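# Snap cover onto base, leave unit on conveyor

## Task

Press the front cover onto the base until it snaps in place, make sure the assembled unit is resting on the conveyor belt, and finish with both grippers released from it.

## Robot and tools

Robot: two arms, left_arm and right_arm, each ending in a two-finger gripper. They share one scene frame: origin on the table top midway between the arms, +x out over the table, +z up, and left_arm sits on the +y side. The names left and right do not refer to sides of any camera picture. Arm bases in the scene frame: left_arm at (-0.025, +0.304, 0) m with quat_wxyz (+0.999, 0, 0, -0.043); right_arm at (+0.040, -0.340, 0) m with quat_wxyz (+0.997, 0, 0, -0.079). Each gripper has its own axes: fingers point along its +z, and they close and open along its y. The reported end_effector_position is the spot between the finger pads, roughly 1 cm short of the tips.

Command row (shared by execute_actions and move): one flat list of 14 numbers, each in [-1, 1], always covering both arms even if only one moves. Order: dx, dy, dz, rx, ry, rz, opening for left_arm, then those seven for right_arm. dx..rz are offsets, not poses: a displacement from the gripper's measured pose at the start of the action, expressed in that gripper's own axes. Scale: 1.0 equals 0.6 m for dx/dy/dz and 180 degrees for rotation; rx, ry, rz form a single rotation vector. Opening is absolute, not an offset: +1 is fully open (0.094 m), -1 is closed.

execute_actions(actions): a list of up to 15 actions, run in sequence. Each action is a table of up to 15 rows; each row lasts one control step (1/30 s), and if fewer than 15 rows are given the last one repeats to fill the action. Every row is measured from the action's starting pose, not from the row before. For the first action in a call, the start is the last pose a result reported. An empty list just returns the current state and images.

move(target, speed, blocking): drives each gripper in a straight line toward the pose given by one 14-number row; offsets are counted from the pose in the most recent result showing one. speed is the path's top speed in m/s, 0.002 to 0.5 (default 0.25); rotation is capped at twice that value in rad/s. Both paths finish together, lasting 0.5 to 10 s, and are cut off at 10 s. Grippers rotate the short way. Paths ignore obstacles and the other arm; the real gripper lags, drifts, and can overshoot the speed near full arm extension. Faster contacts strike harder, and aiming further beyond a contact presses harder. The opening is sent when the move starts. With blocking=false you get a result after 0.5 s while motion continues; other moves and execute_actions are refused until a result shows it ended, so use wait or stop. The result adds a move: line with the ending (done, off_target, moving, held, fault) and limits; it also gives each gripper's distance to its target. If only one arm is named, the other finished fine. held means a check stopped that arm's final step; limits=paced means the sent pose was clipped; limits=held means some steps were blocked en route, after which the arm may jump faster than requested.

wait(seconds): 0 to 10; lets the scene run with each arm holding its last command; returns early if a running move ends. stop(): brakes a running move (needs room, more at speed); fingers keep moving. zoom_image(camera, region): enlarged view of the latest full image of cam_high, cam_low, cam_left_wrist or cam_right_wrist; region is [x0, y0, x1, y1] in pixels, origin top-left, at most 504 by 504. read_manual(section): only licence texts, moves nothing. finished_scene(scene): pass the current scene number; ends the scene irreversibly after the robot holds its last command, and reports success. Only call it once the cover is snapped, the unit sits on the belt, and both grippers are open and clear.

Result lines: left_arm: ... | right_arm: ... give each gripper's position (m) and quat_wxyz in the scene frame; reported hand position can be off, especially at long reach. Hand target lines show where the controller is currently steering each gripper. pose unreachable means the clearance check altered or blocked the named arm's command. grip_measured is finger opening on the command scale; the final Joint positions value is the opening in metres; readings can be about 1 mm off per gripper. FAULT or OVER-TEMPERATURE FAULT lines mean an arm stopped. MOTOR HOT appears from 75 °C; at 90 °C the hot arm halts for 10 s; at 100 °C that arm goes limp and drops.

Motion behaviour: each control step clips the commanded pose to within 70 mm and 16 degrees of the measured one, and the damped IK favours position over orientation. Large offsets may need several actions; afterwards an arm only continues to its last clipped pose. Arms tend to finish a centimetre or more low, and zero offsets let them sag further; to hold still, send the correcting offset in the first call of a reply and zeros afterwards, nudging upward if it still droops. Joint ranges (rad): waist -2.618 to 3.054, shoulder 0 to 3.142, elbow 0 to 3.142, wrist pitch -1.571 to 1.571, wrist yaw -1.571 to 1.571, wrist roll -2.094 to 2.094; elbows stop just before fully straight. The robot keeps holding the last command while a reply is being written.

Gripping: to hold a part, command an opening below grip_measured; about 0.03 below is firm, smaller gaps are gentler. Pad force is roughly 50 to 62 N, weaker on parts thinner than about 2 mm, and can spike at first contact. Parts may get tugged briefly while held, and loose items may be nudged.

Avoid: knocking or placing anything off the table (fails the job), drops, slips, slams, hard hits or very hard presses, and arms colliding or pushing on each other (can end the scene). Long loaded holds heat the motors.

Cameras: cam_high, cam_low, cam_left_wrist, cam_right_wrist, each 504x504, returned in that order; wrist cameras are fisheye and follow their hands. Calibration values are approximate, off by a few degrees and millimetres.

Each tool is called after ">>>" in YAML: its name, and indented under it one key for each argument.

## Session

>>> execute_actions:
  actions: []

Scene clock: 0.00 s.
left_arm: end_effector_position=(+0.4641, +0.4697, +0.2389) grip_measured=+1.000 end_effector_quat_wxyz=(+0.300, +0.520, +0.501, +0.623) | right_arm: end_effector_position=(+0.1851, -0.3902, +0.1473) grip_measured=+1.000 end_effector_quat_wxyz=(-0.040, +0.348, +0.936, -0.026)
Joint positions: left_arm=[0.414 1.696 0.91  0.743 0.011 1.927 0.094] | right_arm=[-0.127  1.198  1.078 -1.534  0.046  0.429  0.094]
Joint velocities: left_arm=[-0.002 -0.017  0.022  0.022  0.007  0.007  0.   ] | right_arm=[ 0.007 -0.017 -0.017 -0.007  0.007 -0.095  0.   ]
Motor temperatures (°C, as the motors report them): left_arm=[23 25 25 25 25 22] | right_arm=[25 26 24 29 24 24]
Hand target (left_arm): +0.464, +0.470, +0.244; +0.304, +0.516, +0.501, +0.624
Hand target (right_arm): +0.187, -0.391, +0.150; -0.032, +0.349, +0.936, -0.027
camera_calibration (this result's frames):
cam_left_wrist: T_world_to_cam=[[-0.130678, 0.393916, -0.909809, 0.0980689], [-0.666175, 0.644752, 0.37484, -0.0476119], [0.734257, 0.655076, 0.178162, -0.575441], [0, 0, 0, 1]] pos_world=[0.403619, 0.369024, 0.209592]
cam_right_wrist: T_world_to_cam=[[-0.554655, -0.831927, 0.0159662, -0.216262], [-0.682925, 0.466108, 0.562456, 0.258205], [-0.475365, 0.301066, -0.826673, 0.42625], [0, 0, 0, 1]] pos_world=[0.259008, -0.428595, 0.210593]

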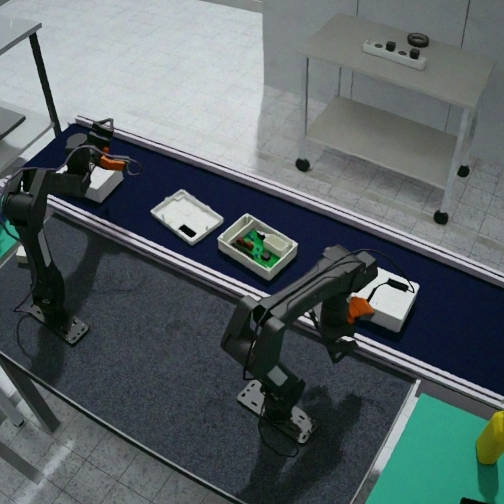

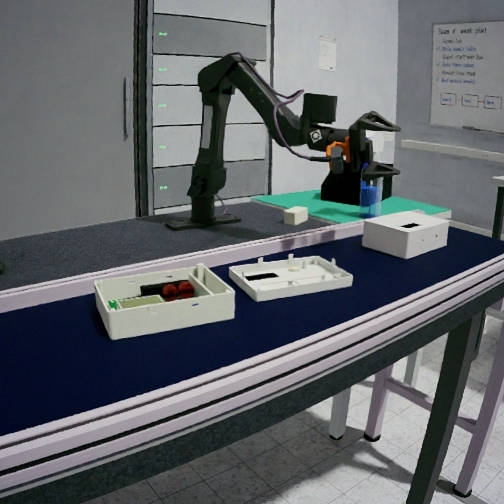

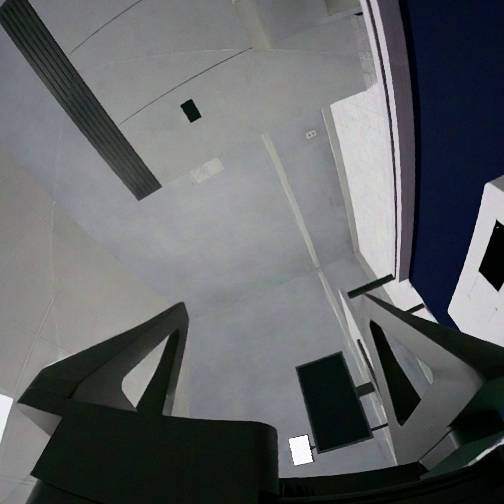

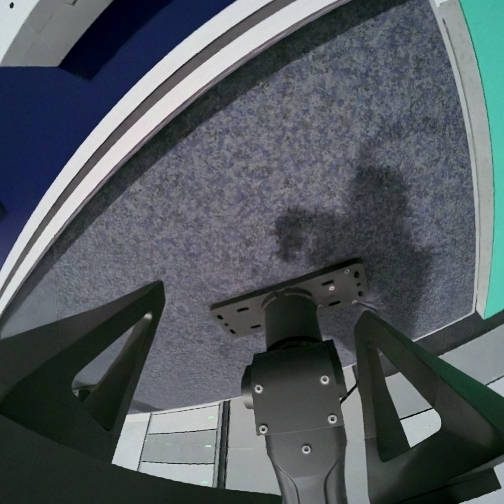

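>>> zoom_image:
  camera: "cam_high"
  region: [130, 170, 320, 300]

>>> zoom_image:
  camera: "cam_low"
  region: [70, 230, 370, 350]

Region (130, 170, 320, 300) of cam_high's 504x504 image, scaled by 2.653, with more detail than that image has; it fills the top 345 rows of this view, and the rest is white.

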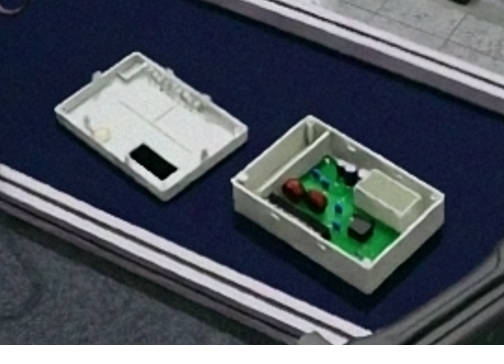

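Region (70, 230, 370, 350) of cam_low's 504x504 image, scaled by 1.680, with more detail than that image has; it fills the top 202 rows of this view, and the rest is white.

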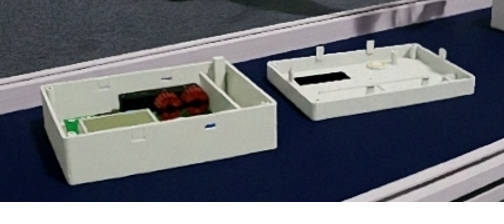

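>>> move:
  target: [-0.305,-0.087,-0.118,0.417,0.176,-0.453,-0.55,0.089,0.51,-0.29,-0.1825,-0.1236,-0.7117,-0.3]
  speed: 0.35

Scene clock: 6.37 s.
left_arm: end_effector_position=(+0.4416, +0.2973, +0.1234) grip_measured=-0.547 end_effector_quat_wxyz=(+0.130, +0.001, +0.991, +0.002) | right_arm: end_effector_position=(+0.3678, -0.1327, +0.2963) grip_measured=-0.298 end_effector_quat_wxyz=(-0.239, +0.657, -0.698, -0.153)
Joint positions: left_arm=[ 0.066  2.091  1.913 -1.131 -0.009 -0.017  0.021] | right_arm=[ 0.512  1.838  2.179 -1.561 -0.467 -1.073  0.033]
Joint velocities: left_arm=[-0.002 -0.002 -0.007  0.007  0.022 -0.066  0.   ] | right_arm=[-0.017  0.002 -0.012  0.037 -0.081 -0.022 -0.001]
Motor temperatures (°C, as the motors report them): left_arm=[23 26 26 26 25 22] | right_arm=[25 26 25 29 24 24]
Hand target (left_arm): +0.443, +0.300, +0.126; +0.130, -0.008, +0.991, -0.004
Hand target (right_arm): +0.364, -0.124, +0.302; -0.246, +0.665, -0.686, -0.166
Off the commanded pose (left_arm): 0.007 m, 0 deg.
Off the commanded pose (right_arm): 0.015 m, 8 deg.
joint sent to its limit (right arm) — the command would take joint 4 (wrist pitch) past its lower limit, so that joint was sent only as far as its limit.
move: off_target (right_arm)
camera_calibration (this result's frames):
cam_left_wrist: T_world_to_cam=[[-0.0608181, -0.996336, -0.0601268, 0.335592], [-0.978348, 0.0475642, 0.201429, 0.428639], [-0.197831, 0.0710754, -0.977656, 0.30244], [0, 0, 0, 1]] pos_world=[0.4996, 0.292479, 0.22952]
cam_right_wrist: T_world_to_cam=[[0.991494, 0.0452667, 0.122028, -0.386788], [0.0478979, -0.998677, -0.018714, -0.111794], [0.121019, 0.0243997, -0.99235, 0.351744], [0, 0, 0, 1]] pos_world=[0.346285, -0.10272, 0.39416]

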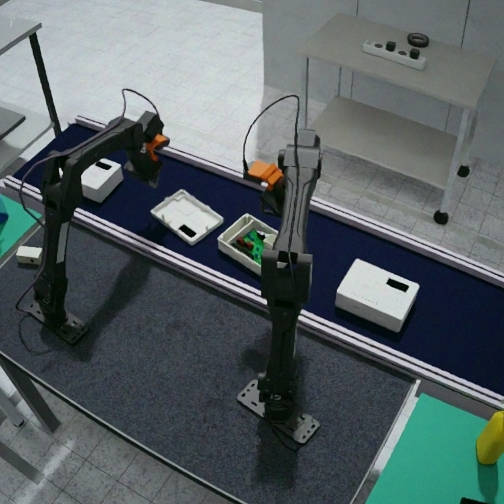

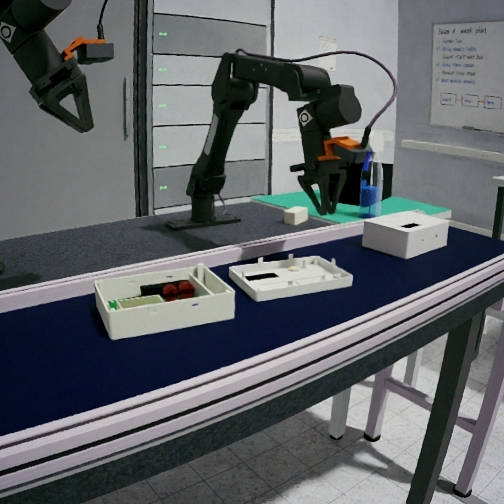

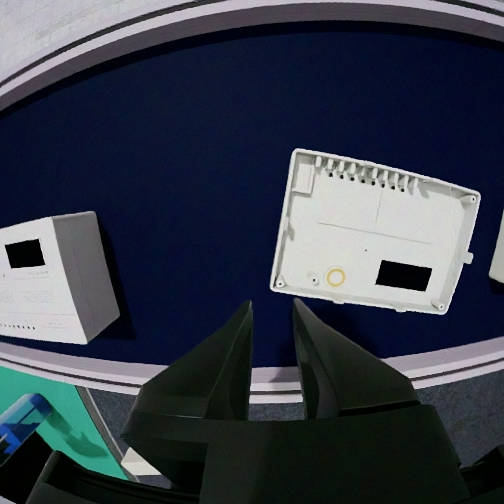

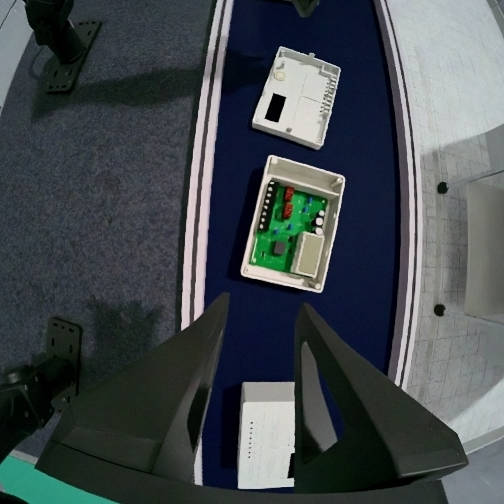

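>>> zoom_image:
  camera: "cam_left_wrist"
  region: [250, 130, 500, 330]

Region (250, 130, 500, 330) of cam_left_wrist's 504x504 image, scaled by 2.016, with more detail than that image has; it fills the top 403 rows of this view, and the rest is white.

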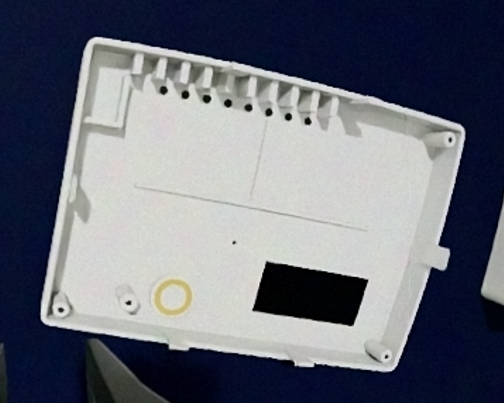

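>>> move:
  target: [0.019,-0.023,0.10,0,0,0.067,-0.55,0,0,0,0,0,0,-0.3]
  speed: 0.2

Scene clock: 8.37 s.
left_arm: end_effector_position=(+0.4427, +0.2866, +0.0627) grip_measured=-0.547 end_effector_quat_wxyz=(+0.123, +0.098, +0.988, +0.011) | right_arm: end_effector_position=(+0.3681, -0.1332, +0.2960) grip_measured=-0.298 end_effector_quat_wxyz=(-0.239, +0.658, -0.698, -0.151)
Joint positions: left_arm=[ 0.043  2.123  1.725 -0.925 -0.008  0.156  0.021] | right_arm=[ 0.512  1.838  2.179 -1.561 -0.463 -1.075  0.033]
Joint velocities: left_arm=[-0.007  0.007  0.007  0.007 -0.022  0.037 -0.   ] | right_arm=[-0.012 -0.002  0.002  0.007 -0.037 -0.066 -0.   ]
Motor temperatures (°C, as the motors report them): left_arm=[23 26 26 26 25 22] | right_arm=[25 26 25 29 24 24]
Hand target (left_arm): +0.445, +0.284, +0.062; +0.129, +0.105, +0.986, +0.016
Hand target (right_arm): +0.368, -0.133, +0.296; -0.239, +0.657, -0.698, -0.153
Off the commanded pose (left_arm): 0.004 m, 1 deg.
Off the commanded pose (right_arm): 0.001 m, 0 deg.
move: done
camera_calibration (this result's frames):
cam_left_wrist: T_world_to_cam=[[-0.248895, -0.963405, -0.099508, 0.397624], [-0.949636, 0.222553, 0.220594, 0.378403], [-0.190376, 0.149401, -0.970276, 0.217892], [0, 0, 0, 1]] pos_world=[0.499793, 0.266305, 0.167509]
cam_right_wrist: T_world_to_cam=[[0.991165, 0.0463215, 0.124284, -0.387441], [0.0485468, -0.998709, -0.0149349, -0.113709], [0.123432, 0.0208366, -0.992134, 0.350008], [0, 0, 0, 1]] pos_world=[0.346336, -0.102909, 0.39371]

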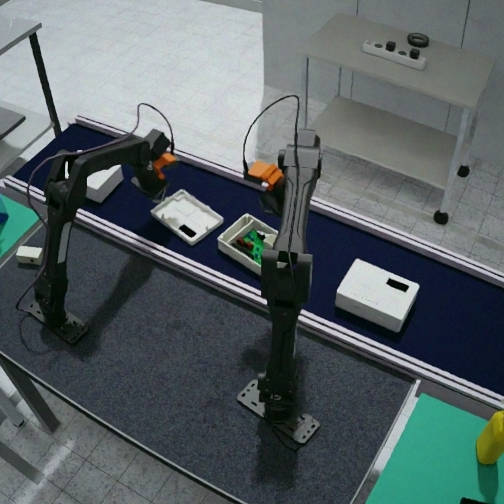

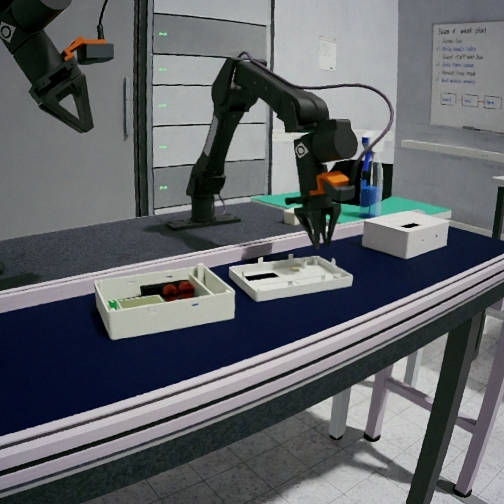

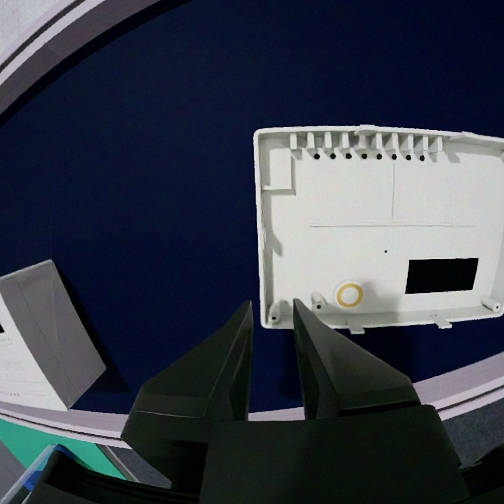

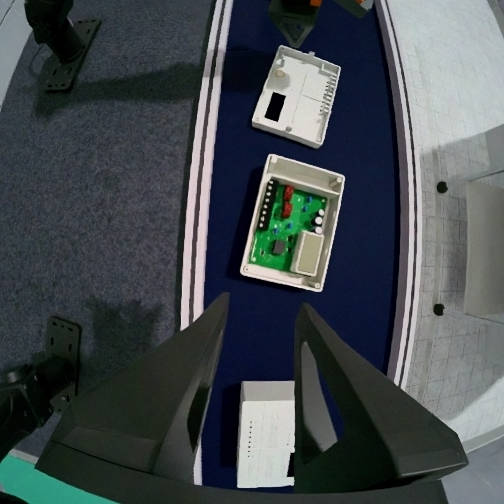

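>>> move:
  target: [0,0.012,0.06,0,0,0,-0.55,0,0,0,0,0,0,-0.3]
  speed: 0.08

Scene clock: 9.57 s.
left_arm: end_effector_position=(+0.4494, +0.2907, +0.0283) grip_measured=-0.547 end_effector_quat_wxyz=(+0.116, +0.098, +0.988, +0.012) | right_arm: end_effector_position=(+0.3685, -0.1337, +0.2957) grip_measured=-0.298 end_effector_quat_wxyz=(-0.238, +0.658, -0.698, -0.150)
Joint positions: left_arm=[ 0.053  2.191  1.696 -0.842 -0.008  0.167  0.021] | right_arm=[ 0.512  1.838  2.179 -1.561 -0.459 -1.075  0.033]
Joint velocities: left_arm=[-0.017 -0.002 -0.012 -0.066 -0.051 -0.11   0.   ] | right_arm=[ 0.012  0.007 -0.002 -0.051  0.037 -0.007 -0.001]
Motor temperatures (°C, as the motors report them): left_arm=[23 27 26 26 25 22] | right_arm=[25 26 25 29 24 24]
Hand target (left_arm): +0.452, +0.294, +0.028; +0.123, +0.098, +0.988, +0.011
Hand target (right_arm): +0.368, -0.133, +0.296; -0.239, +0.658, -0.698, -0.151
Off the commanded pose (left_arm): 0.005 m, 1 deg.
Off the commanded pose (right_arm): 0.001 m, 0 deg.
move: done
camera_calibration (this result's frames):
cam_left_wrist: T_world_to_cam=[[-0.251428, -0.962797, -0.0990246, 0.400741], [-0.946247, 0.223011, 0.234272, 0.389404], [-0.203473, 0.152604, -0.967115, 0.190048], [0, 0, 0, 1]] pos_world=[0.507899, 0.269989, 0.132255]
cam_right_wrist: T_world_to_cam=[[0.99107, 0.0454404, 0.125358, -0.388087], [0.0472526, -0.998817, -0.0115189, -0.114811], [0.124686, 0.0173395, -0.992045, 0.348743], [0, 0, 0, 1]] pos_world=[0.346564, -0.103087, 0.393296]

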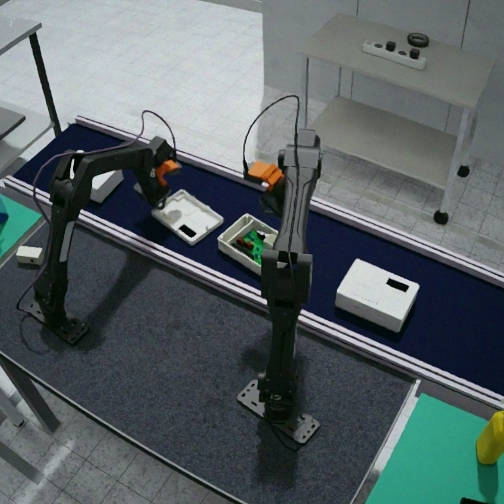

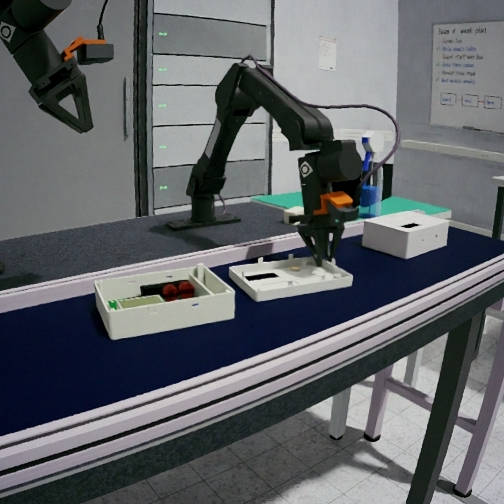

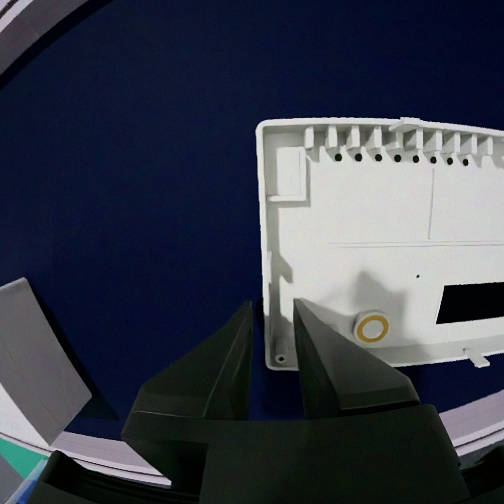

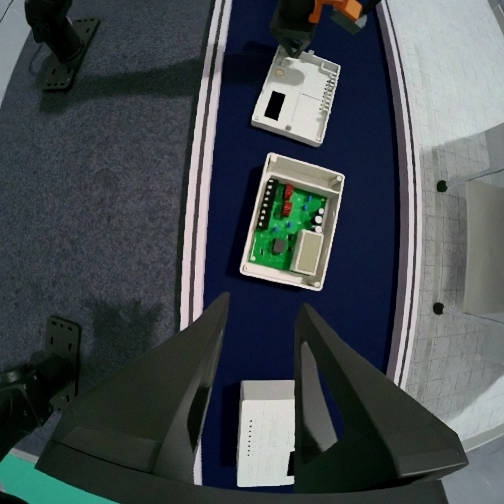

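>>> execute_actions:
  actions:
    - [[0,0,0.02,0,0,0,-0.55,0,0,0,0,0,0,-0.3]]
    - [[0,0,0.008,0,0,0,-0.8,0,0,0,0,0,0,-0.3]]
    - [[0,0,0.005,0,0,0,-1,0,0,0,0,0,0,-0.3]]

Scene clock: 11.13 s.
left_arm: end_effector_position=(+0.4525, +0.2885, +0.0236) grip_measured=-0.966 end_effector_quat_wxyz=(+0.119, +0.099, +0.988, +0.006) | right_arm: end_effector_position=(+0.3693, -0.1352, +0.2949) grip_measured=-0.298 end_effector_quat_wxyz=(-0.237, +0.658, -0.700, -0.145)
Joint positions: left_arm=[ 0.053  2.203  1.696 -0.824  0.004  0.167  0.002] | right_arm=[ 0.512  1.838  2.179 -1.561 -0.449 -1.075  0.033]
Joint velocities: left_arm=[ 0.002  0.002 -0.002  0.007 -0.051 -0.037  0.001] | right_arm=[ 0.017  0.012 -0.012 -0.095 -0.007 -0.007  0.   ]
Motor temperatures (°C, as the motors report them): left_arm=[23 27 26 26 25 22] | right_arm=[25 26 25 29 24 24]
Hand target (left_arm): +0.453, +0.291, +0.021; +0.119, +0.099, +0.988, +0.012
Hand target (right_arm): +0.369, -0.135, +0.295; -0.237, +0.658, -0.699, -0.146
Off the commanded pose (left_arm): 0.004 m, 1 deg.
Off the commanded pose (right_arm): 0.001 m, 0 deg.
camera_calibration (this result's frames):
cam_left_wrist: T_world_to_cam=[[-0.253901, -0.963081, -0.0894947, 0.399968], [-0.946705, 0.228487, 0.227031, 0.392715], [-0.1982, 0.142368, -0.969767, 0.187081], [0, 0, 0, 1]] pos_world=[0.510417, 0.268837, 0.128062]
cam_right_wrist: T_world_to_cam=[[0.990793, 0.0429933, 0.12838, -0.389894], [0.0436055, -0.999047, -0.00196093, -0.117868], [0.128173, 0.00754095, -0.991723, 0.345176], [0, 0, 0, 1]] pos_world=[0.347201, -0.103596, 0.392143]

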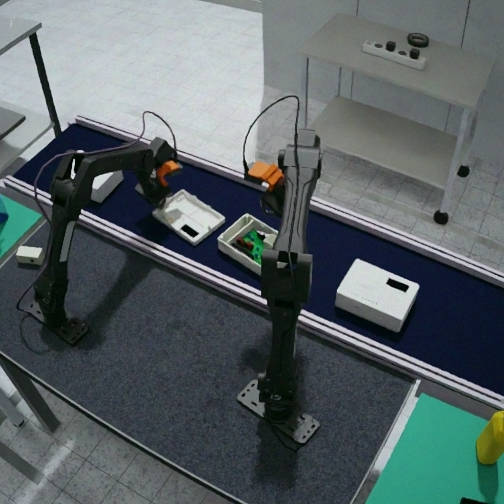

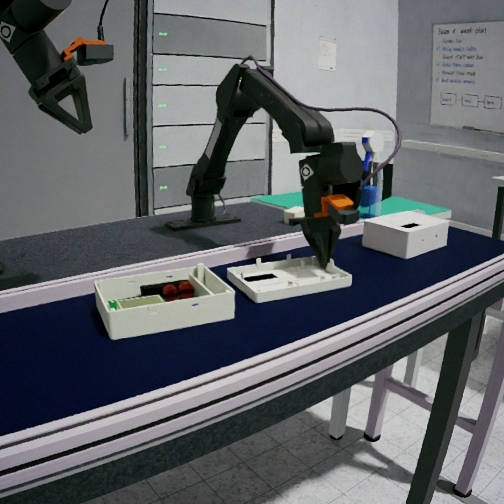

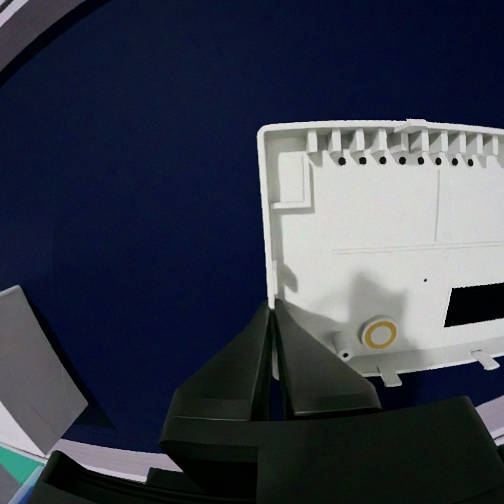

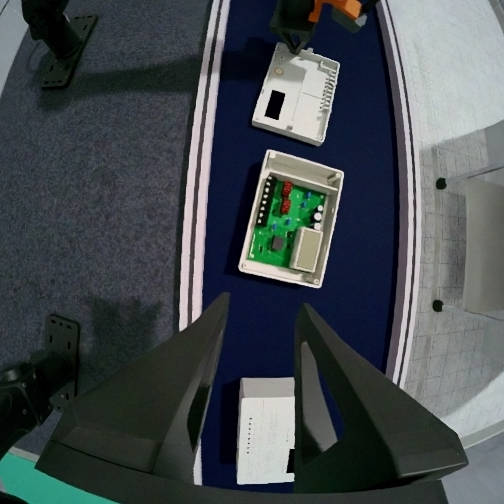

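>>> move:
  target: [-0.027,0,-0.113,0,0,0,-1,0,0,0,0,0,0,-0.3]
  speed: 0.07

Scene clock: 12.77 s.
left_arm: end_effector_position=(+0.4484, +0.2888, +0.0761) grip_measured=-0.966 end_effector_quat_wxyz=(+0.102, +0.098, +0.990, +0.005) | right_arm: end_effector_position=(+0.3696, -0.1358, +0.2946) grip_measured=-0.298 end_effector_quat_wxyz=(-0.236, +0.658, -0.701, -0.143)
Joint positions: left_arm=[ 0.053  2.185  1.885 -1.067  0.003  0.164  0.002] | right_arm=[ 0.512  1.838  2.179 -1.561 -0.445 -1.075  0.033]
Joint velocities: left_arm=[-0.022  0.002 -0.007 -0.022  0.022 -0.051  0.   ] | right_arm=[ 0.002 -0.007  0.007 -0.051 -0.022 -0.022  0.   ]
Motor temperatures (°C, as the motors report them): left_arm=[23 27 26 26 25 22] | right_arm=[25 26 25 29 24 24]
Hand target (left_arm): +0.452, +0.285, +0.093; +0.119, +0.099, +0.988, +0.006
Hand target (right_arm): +0.369, -0.135, +0.295; -0.237, +0.658, -0.700, -0.145
Off the commanded pose (left_arm): 0.018 m, 2 deg.
Off the commanded pose (right_arm): 0.001 m, 0 deg.
move: off_target (left_arm)
camera_calibration (this result's frames):
cam_left_wrist: T_world_to_cam=[[-0.253982, -0.963785, -0.0813062, 0.403431], [-0.938747, 0.225393, 0.260675, 0.371609], [-0.232909, 0.142533, -0.961997, 0.252078], [0, 0, 0, 1]] pos_world=[0.510022, 0.269133, 0.178431]
cam_right_wrist: T_world_to_cam=[[0.990689, 0.0421264, 0.129464, -0.390538], [0.0422948, -0.999104, 0.00145001, -0.11895], [0.12941, 0.00403916, -0.991583, 0.343894], [0, 0, 0, 1]] pos_world=[0.34743, -0.10378, 0.391732]

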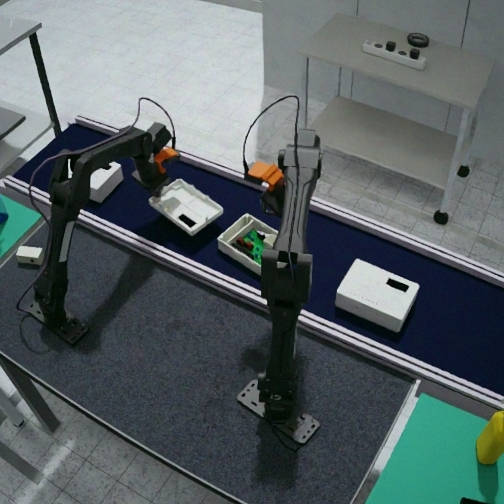

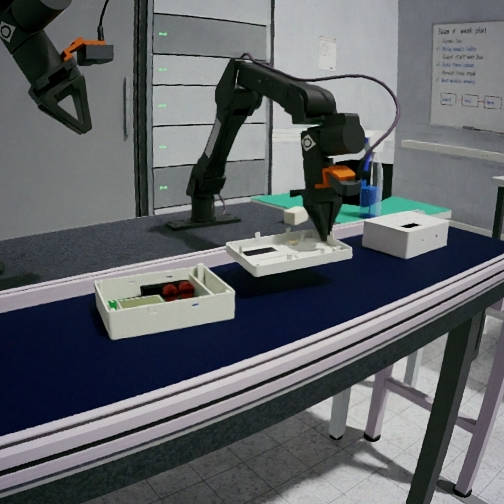

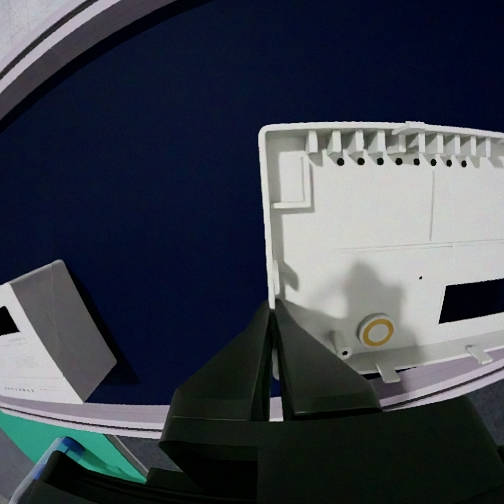

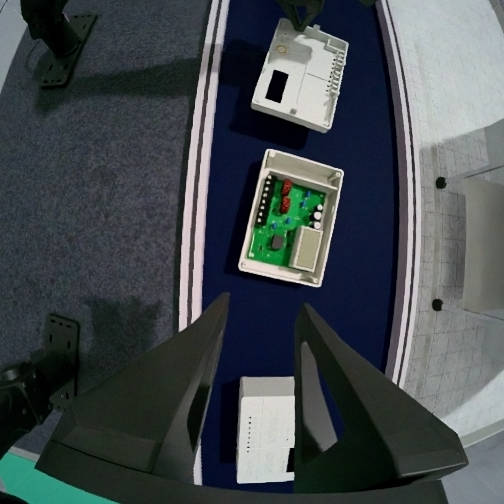

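>>> move:
  target: [-0.016,-0.353,-0.134,0,-0.45,0,-1,0,0,0,0,0,0,-0.3]
  speed: 0.2

Scene clock: 17.60 s.
left_arm: end_effector_position=(+0.3975, +0.0802, +0.1431) grip_measured=-0.966 end_effector_quat_wxyz=(+0.708, +0.095, +0.697, -0.057) | right_arm: end_effector_position=(+0.3699, -0.1363, +0.2944) grip_measured=-0.298 end_effector_quat_wxyz=(-0.236, +0.658, -0.701, -0.142)
Joint positions: left_arm=[-0.558  1.961  0.643  1.328 -0.427  0.06   0.002] | right_arm=[ 0.512  1.838  2.179 -1.561 -0.441 -1.075  0.033]
Joint velocities: left_arm=[-0.007  0.007 -0.012 -0.037  0.007  0.007  0.001] | right_arm=[-0.017 -0.012 -0.017 -0.037 -0.007  0.007 -0.001]
Motor temperatures (°C, as the motors report them): left_arm=[23 28 26 27 25 22] | right_arm=[25 27 25 29 24 24]
Hand target (left_arm): +0.397, +0.078, +0.150; +0.719, +0.086, +0.687, -0.063
Hand target (right_arm): +0.370, -0.136, +0.295; -0.236, +0.658, -0.700, -0.143
Off the commanded pose (left_arm): 0.008 m, 3 deg.
Off the commanded pose (right_arm): 0.001 m, 0 deg.
move: off_target (left_arm)
camera_calibration (this result's frames):
cam_left_wrist: T_world_to_cam=[[-0.174538, -0.976424, -0.127015, 0.17096], [-0.40773, 0.189086, -0.89331, 0.310307], [0.896266, -0.104129, -0.43112, -0.170634], [0, 0, 0, 1]] pos_world=[0.309295, 0.0904869, 0.225351]
cam_right_wrist: T_world_to_cam=[[0.990593, 0.0413495, 0.130443, -0.391118], [0.0411114, -0.999144, 0.00451861, -0.119919], [0.130518, 0.000886595, -0.991446, 0.342735], [0, 0, 0, 1]] pos_world=[0.347635, -0.103948, 0.391364]

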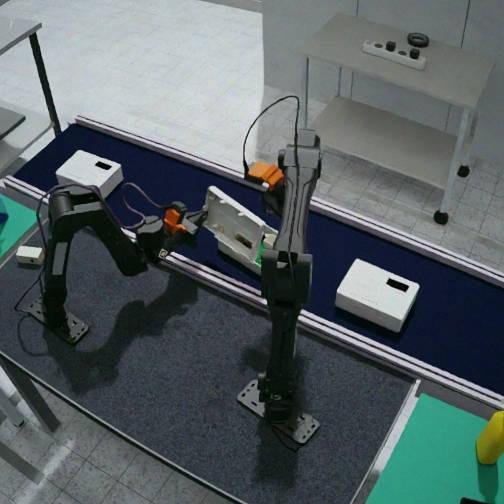

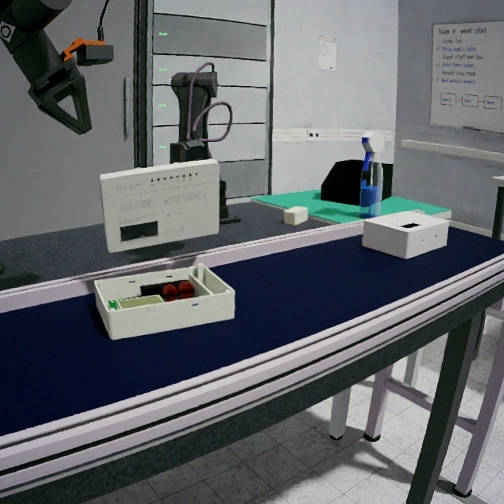

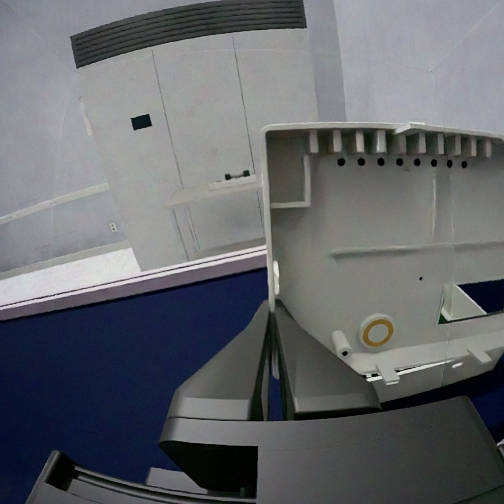

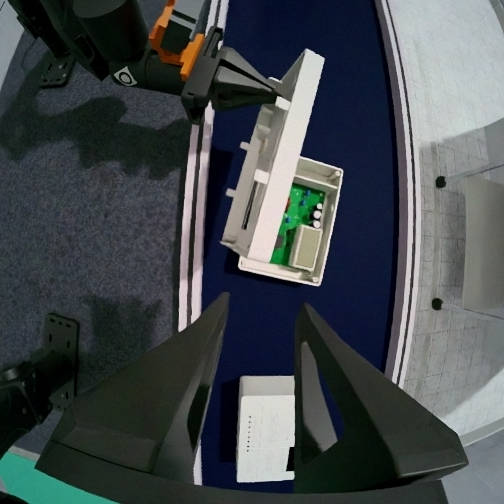

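>>> move:
  target: [-0.012,0,0,0,-0.07,0,-1,-0.111,0.012,0.135,-0.012,0.01,0.05,-0.3]
  speed: 0.15

Scene clock: 19.50 s.
left_arm: end_effector_position=(+0.3969, +0.0792, +0.1409) grip_measured=-0.966 end_effector_quat_wxyz=(+0.741, +0.099, +0.662, -0.054) | right_arm: end_effector_position=(+0.3736, -0.0415, +0.2545) grip_measured=-0.298 end_effector_quat_wxyz=(-0.191, +0.609, -0.752, -0.164)
Joint positions: left_arm=[-0.558  2.079  0.643  1.548 -0.42   0.122  0.002] | right_arm=[ 0.747  2.023  2.277 -1.454 -0.357 -0.706  0.033]
Joint velocities: left_arm=[ 0.017 -0.002  0.002  0.037  0.051 -0.051  0.001] | right_arm=[ 0.007  0.022  0.002 -0.022 -0.022 -0.037 -0.001]
Motor temperatures (°C, as the motors report them): left_arm=[23 28 26 27 25 22] | right_arm=[25 27 26 29 24 24]
Hand target (left_arm): +0.397, +0.080, +0.151; +0.752, +0.093, +0.649, -0.063
Hand target (right_arm): +0.376, -0.037, +0.261; +0.202, -0.607, +0.751, +0.164
Off the commanded pose (left_arm): 0.009 m, 7 deg.
Off the commanded pose (right_arm): 0.007 m, 1 deg.
joint sent to its limit (left arm) — the command would take joint 4 (wrist pitch) past its upper limit, so that joint was sent only as far as its limit.
move: off_target (left_arm)
camera_calibration (this result's frames):
cam_left_wrist: T_world_to_cam=[[-0.165322, -0.975882, -0.14256, 0.168062], [-0.319991, 0.189805, -0.928213, 0.278316], [0.932885, -0.107837, -0.343652, -0.197727], [0, 0, 0, 1]] pos_world=[0.3013, 0.0898602, 0.214346]
cam_right_wrist: T_world_to_cam=[[0.997538, -0.0701177, 0.0014869, -0.367864], [-0.0701328, -0.997215, 0.0253576, 0.0110891], [-0.000295256, -0.0253994, -0.999677, 0.352474], [0, 0, 0, 1]] pos_world=[0.36784, -0.00578286, 0.352626]

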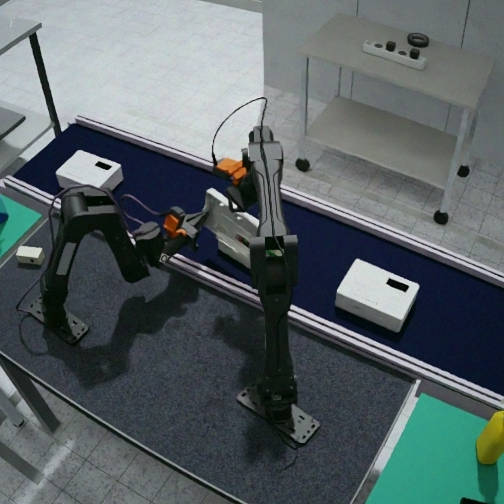

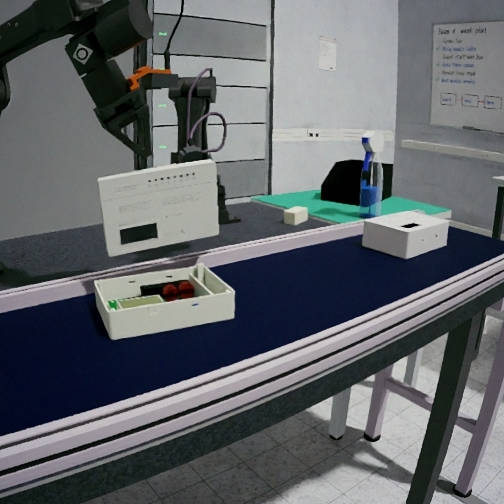

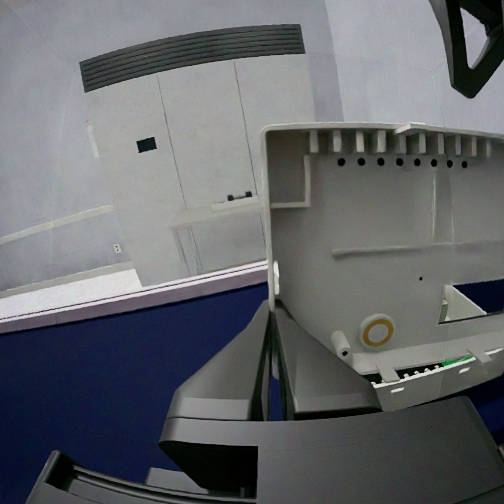

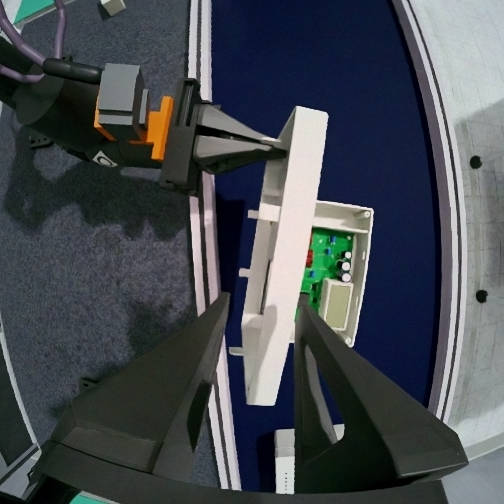

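>>> move:
  target: [-0.015,0,0,0,0,0,-1,0,-0.018,0.09,0,0,0,-0.3]
  speed: 0.1

Scene clock: 20.87 s.
left_arm: end_effector_position=(+0.3974, +0.0788, +0.1384) grip_measured=-0.966 end_effector_quat_wxyz=(+0.733, +0.106, +0.670, -0.049) | right_arm: end_effector_position=(+0.3907, -0.0222, +0.2108) grip_measured=-0.298 end_effector_quat_wxyz=(-0.192, +0.609, -0.752, -0.161)
Joint positions: left_arm=[-0.558  2.062  0.643  1.506 -0.419  0.125  0.002] | right_arm=[ 0.765  2.05   2.129 -1.27  -0.346 -0.687  0.033]
Joint velocities: left_arm=[ 0.002 -0.002  0.017 -0.007  0.007 -0.007 -0.001] | right_arm=[ 0.007 -0.007  0.022 -0.022 -0.022 -0.037 -0.001]
Motor temperatures (°C, as the motors report them): left_arm=[23 28 26 28 25 22] | right_arm=[25 27 26 29 24 24]
Hand target (left_arm): +0.396, +0.079, +0.150; +0.741, +0.099, +0.662, -0.054
Hand target (right_arm): +0.389, -0.017, +0.207; +0.191, -0.609, +0.752, +0.164
Off the commanded pose (left_arm): 0.012 m, 2 deg.
Off the commanded pose (right_arm): 0.006 m, 0 deg.
move: off_target (left_arm)
camera_calibration (this result's frames):
cam_left_wrist: T_world_to_cam=[[-0.168392, -0.97294, -0.158213, 0.170505], [-0.338632, 0.207836, -0.917678, 0.280788], [0.925728, -0.100954, -0.364466, -0.193911], [0, 0, 0, 1]] pos_world=[0.303305, 0.087957, 0.213975]
cam_right_wrist: T_world_to_cam=[[0.997369, -0.0722236, 0.00620181, -0.384506], [-0.0723645, -0.99702, 0.0267312, 0.0332308], [0.00425271, -0.0271097, -0.999623, 0.307502], [0, 0, 0, 1]] pos_world=[0.384592, 0.0136977, 0.308882]

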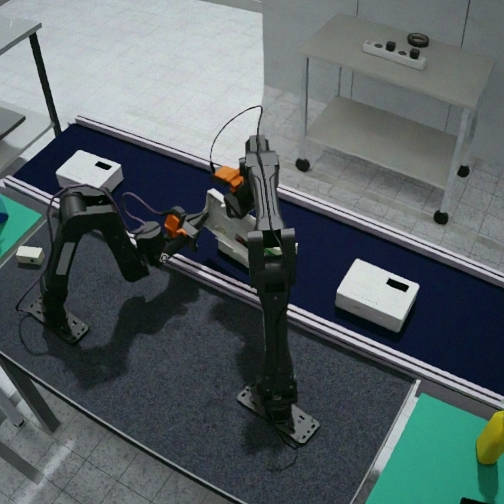

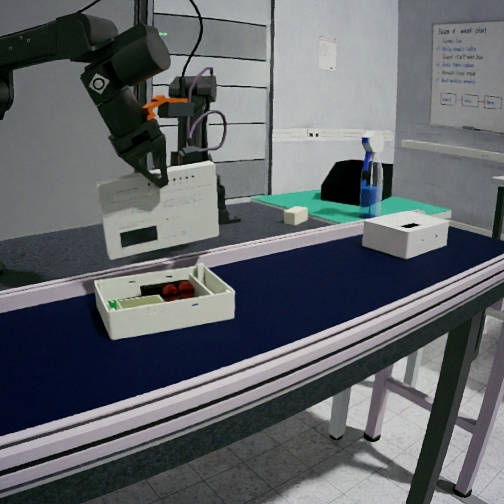

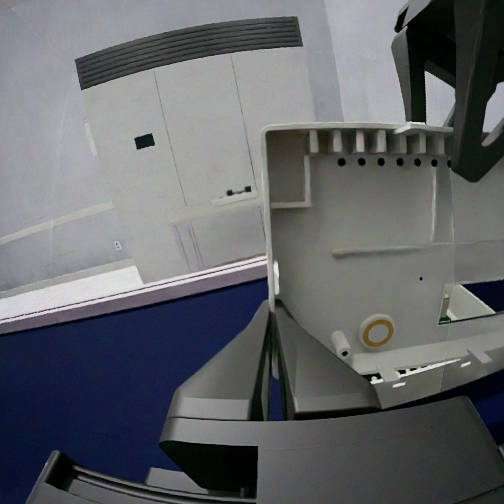

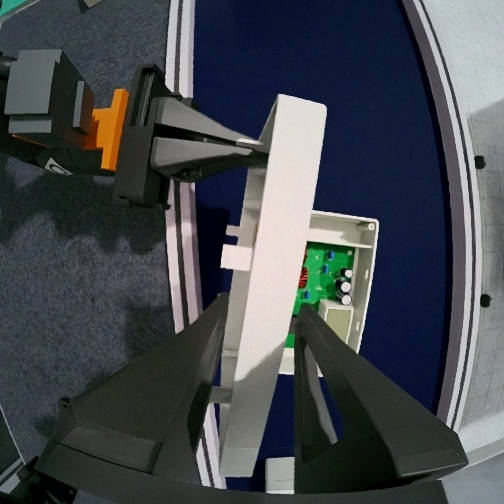

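>>> execute_actions:
  actions:
    - [[-0.015,0,0,0,0,0,-1,0,0,0,0,0,0,-0.6]]
    - [[0,0,0,0,0,0,-1,0,0,0,0,0,0,-0.8]]
    - [[0,0,0,0,0,0,-0.6,0,0,0,0,0,0,-0.8]]

Scene clock: 22.47 s.
left_arm: end_effector_position=(+0.3976, +0.0783, +0.1375) grip_measured=-0.603 end_effector_quat_wxyz=(+0.727, +0.111, +0.676, -0.045) | right_arm: end_effector_position=(+0.3931, -0.0242, +0.2101) grip_measured=-0.649 end_effector_quat_wxyz=(-0.193, +0.608, -0.754, -0.153)
Joint positions: left_arm=[-0.558  2.046  0.643  1.471 -0.418  0.129  0.019] | right_arm=[ 0.765  2.05   2.129 -1.268 -0.329 -0.687  0.016]
Joint velocities: left_arm=[ 0.007 -0.002  0.002 -0.007  0.007 -0.125  0.   ] | right_arm=[-0.007  0.002  0.002  0.007 -0.037  0.007  0.   ]
Motor temperatures (°C, as the motors report them): left_arm=[23 28 26 28 25 22] | right_arm=[25 27 26 29 24 24]
Hand target (left_arm): +0.398, +0.078, +0.138; +0.727, +0.111, +0.676, -0.045
Hand target (right_arm): +0.392, -0.023, +0.210; +0.194, -0.609, +0.754, +0.156
Off the commanded pose (left_arm): 0.000 m, 0 deg.
Off the commanded pose (right_arm): 0.001 m, 0 deg.
camera_calibration (this result's frames):
cam_left_wrist: T_world_to_cam=[[-0.171969, -0.970221, -0.170583, 0.172864], [-0.35147, 0.222196, -0.909449, 0.282981], [0.920269, -0.0964418, -0.379214, -0.190614], [0, 0, 0, 1]] pos_world=[0.304603, 0.086456, 0.214561]
cam_right_wrist: T_world_to_cam=[[0.996741, -0.0785745, 0.0182433, -0.389484], [-0.079221, -0.996135, 0.0379304, 0.0318779], [0.0151924, -0.039252, -0.999114, 0.30198], [0, 0, 0, 1]] pos_world=[0.386152, 0.0130045, 0.307609]

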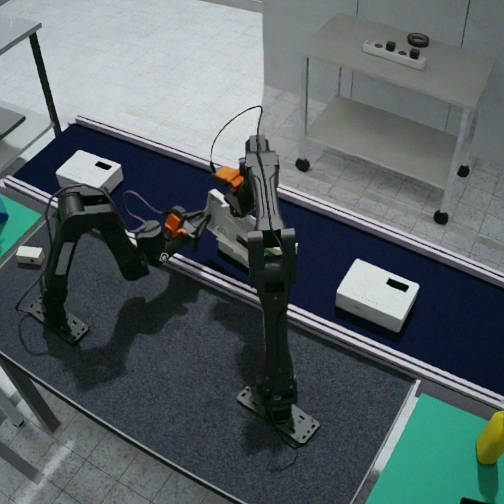

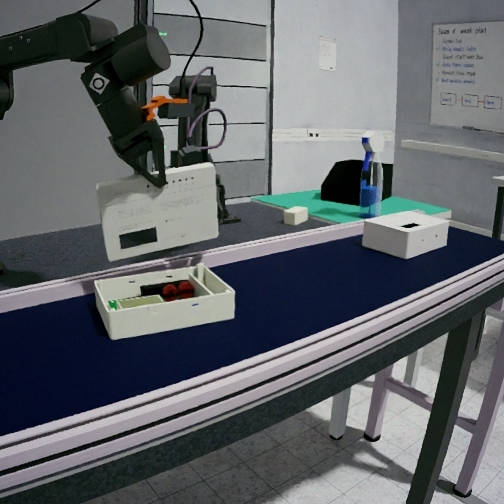

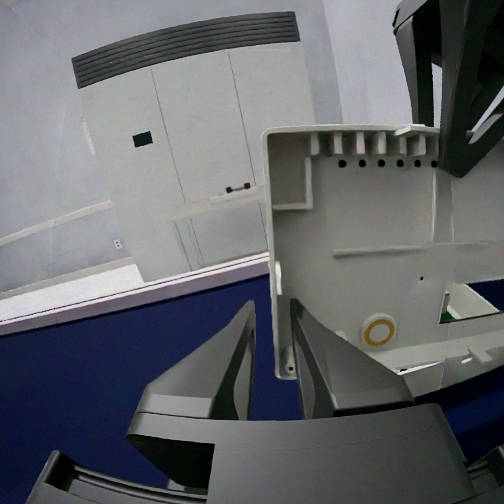

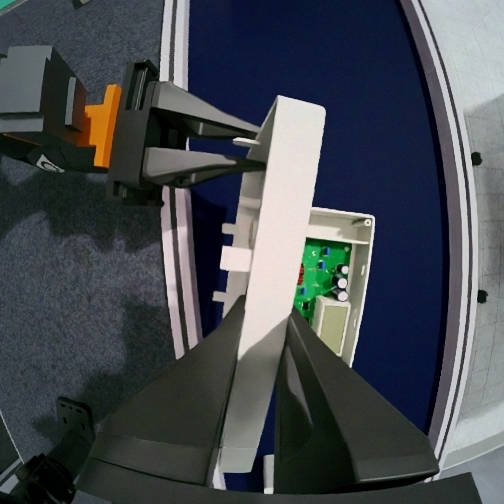

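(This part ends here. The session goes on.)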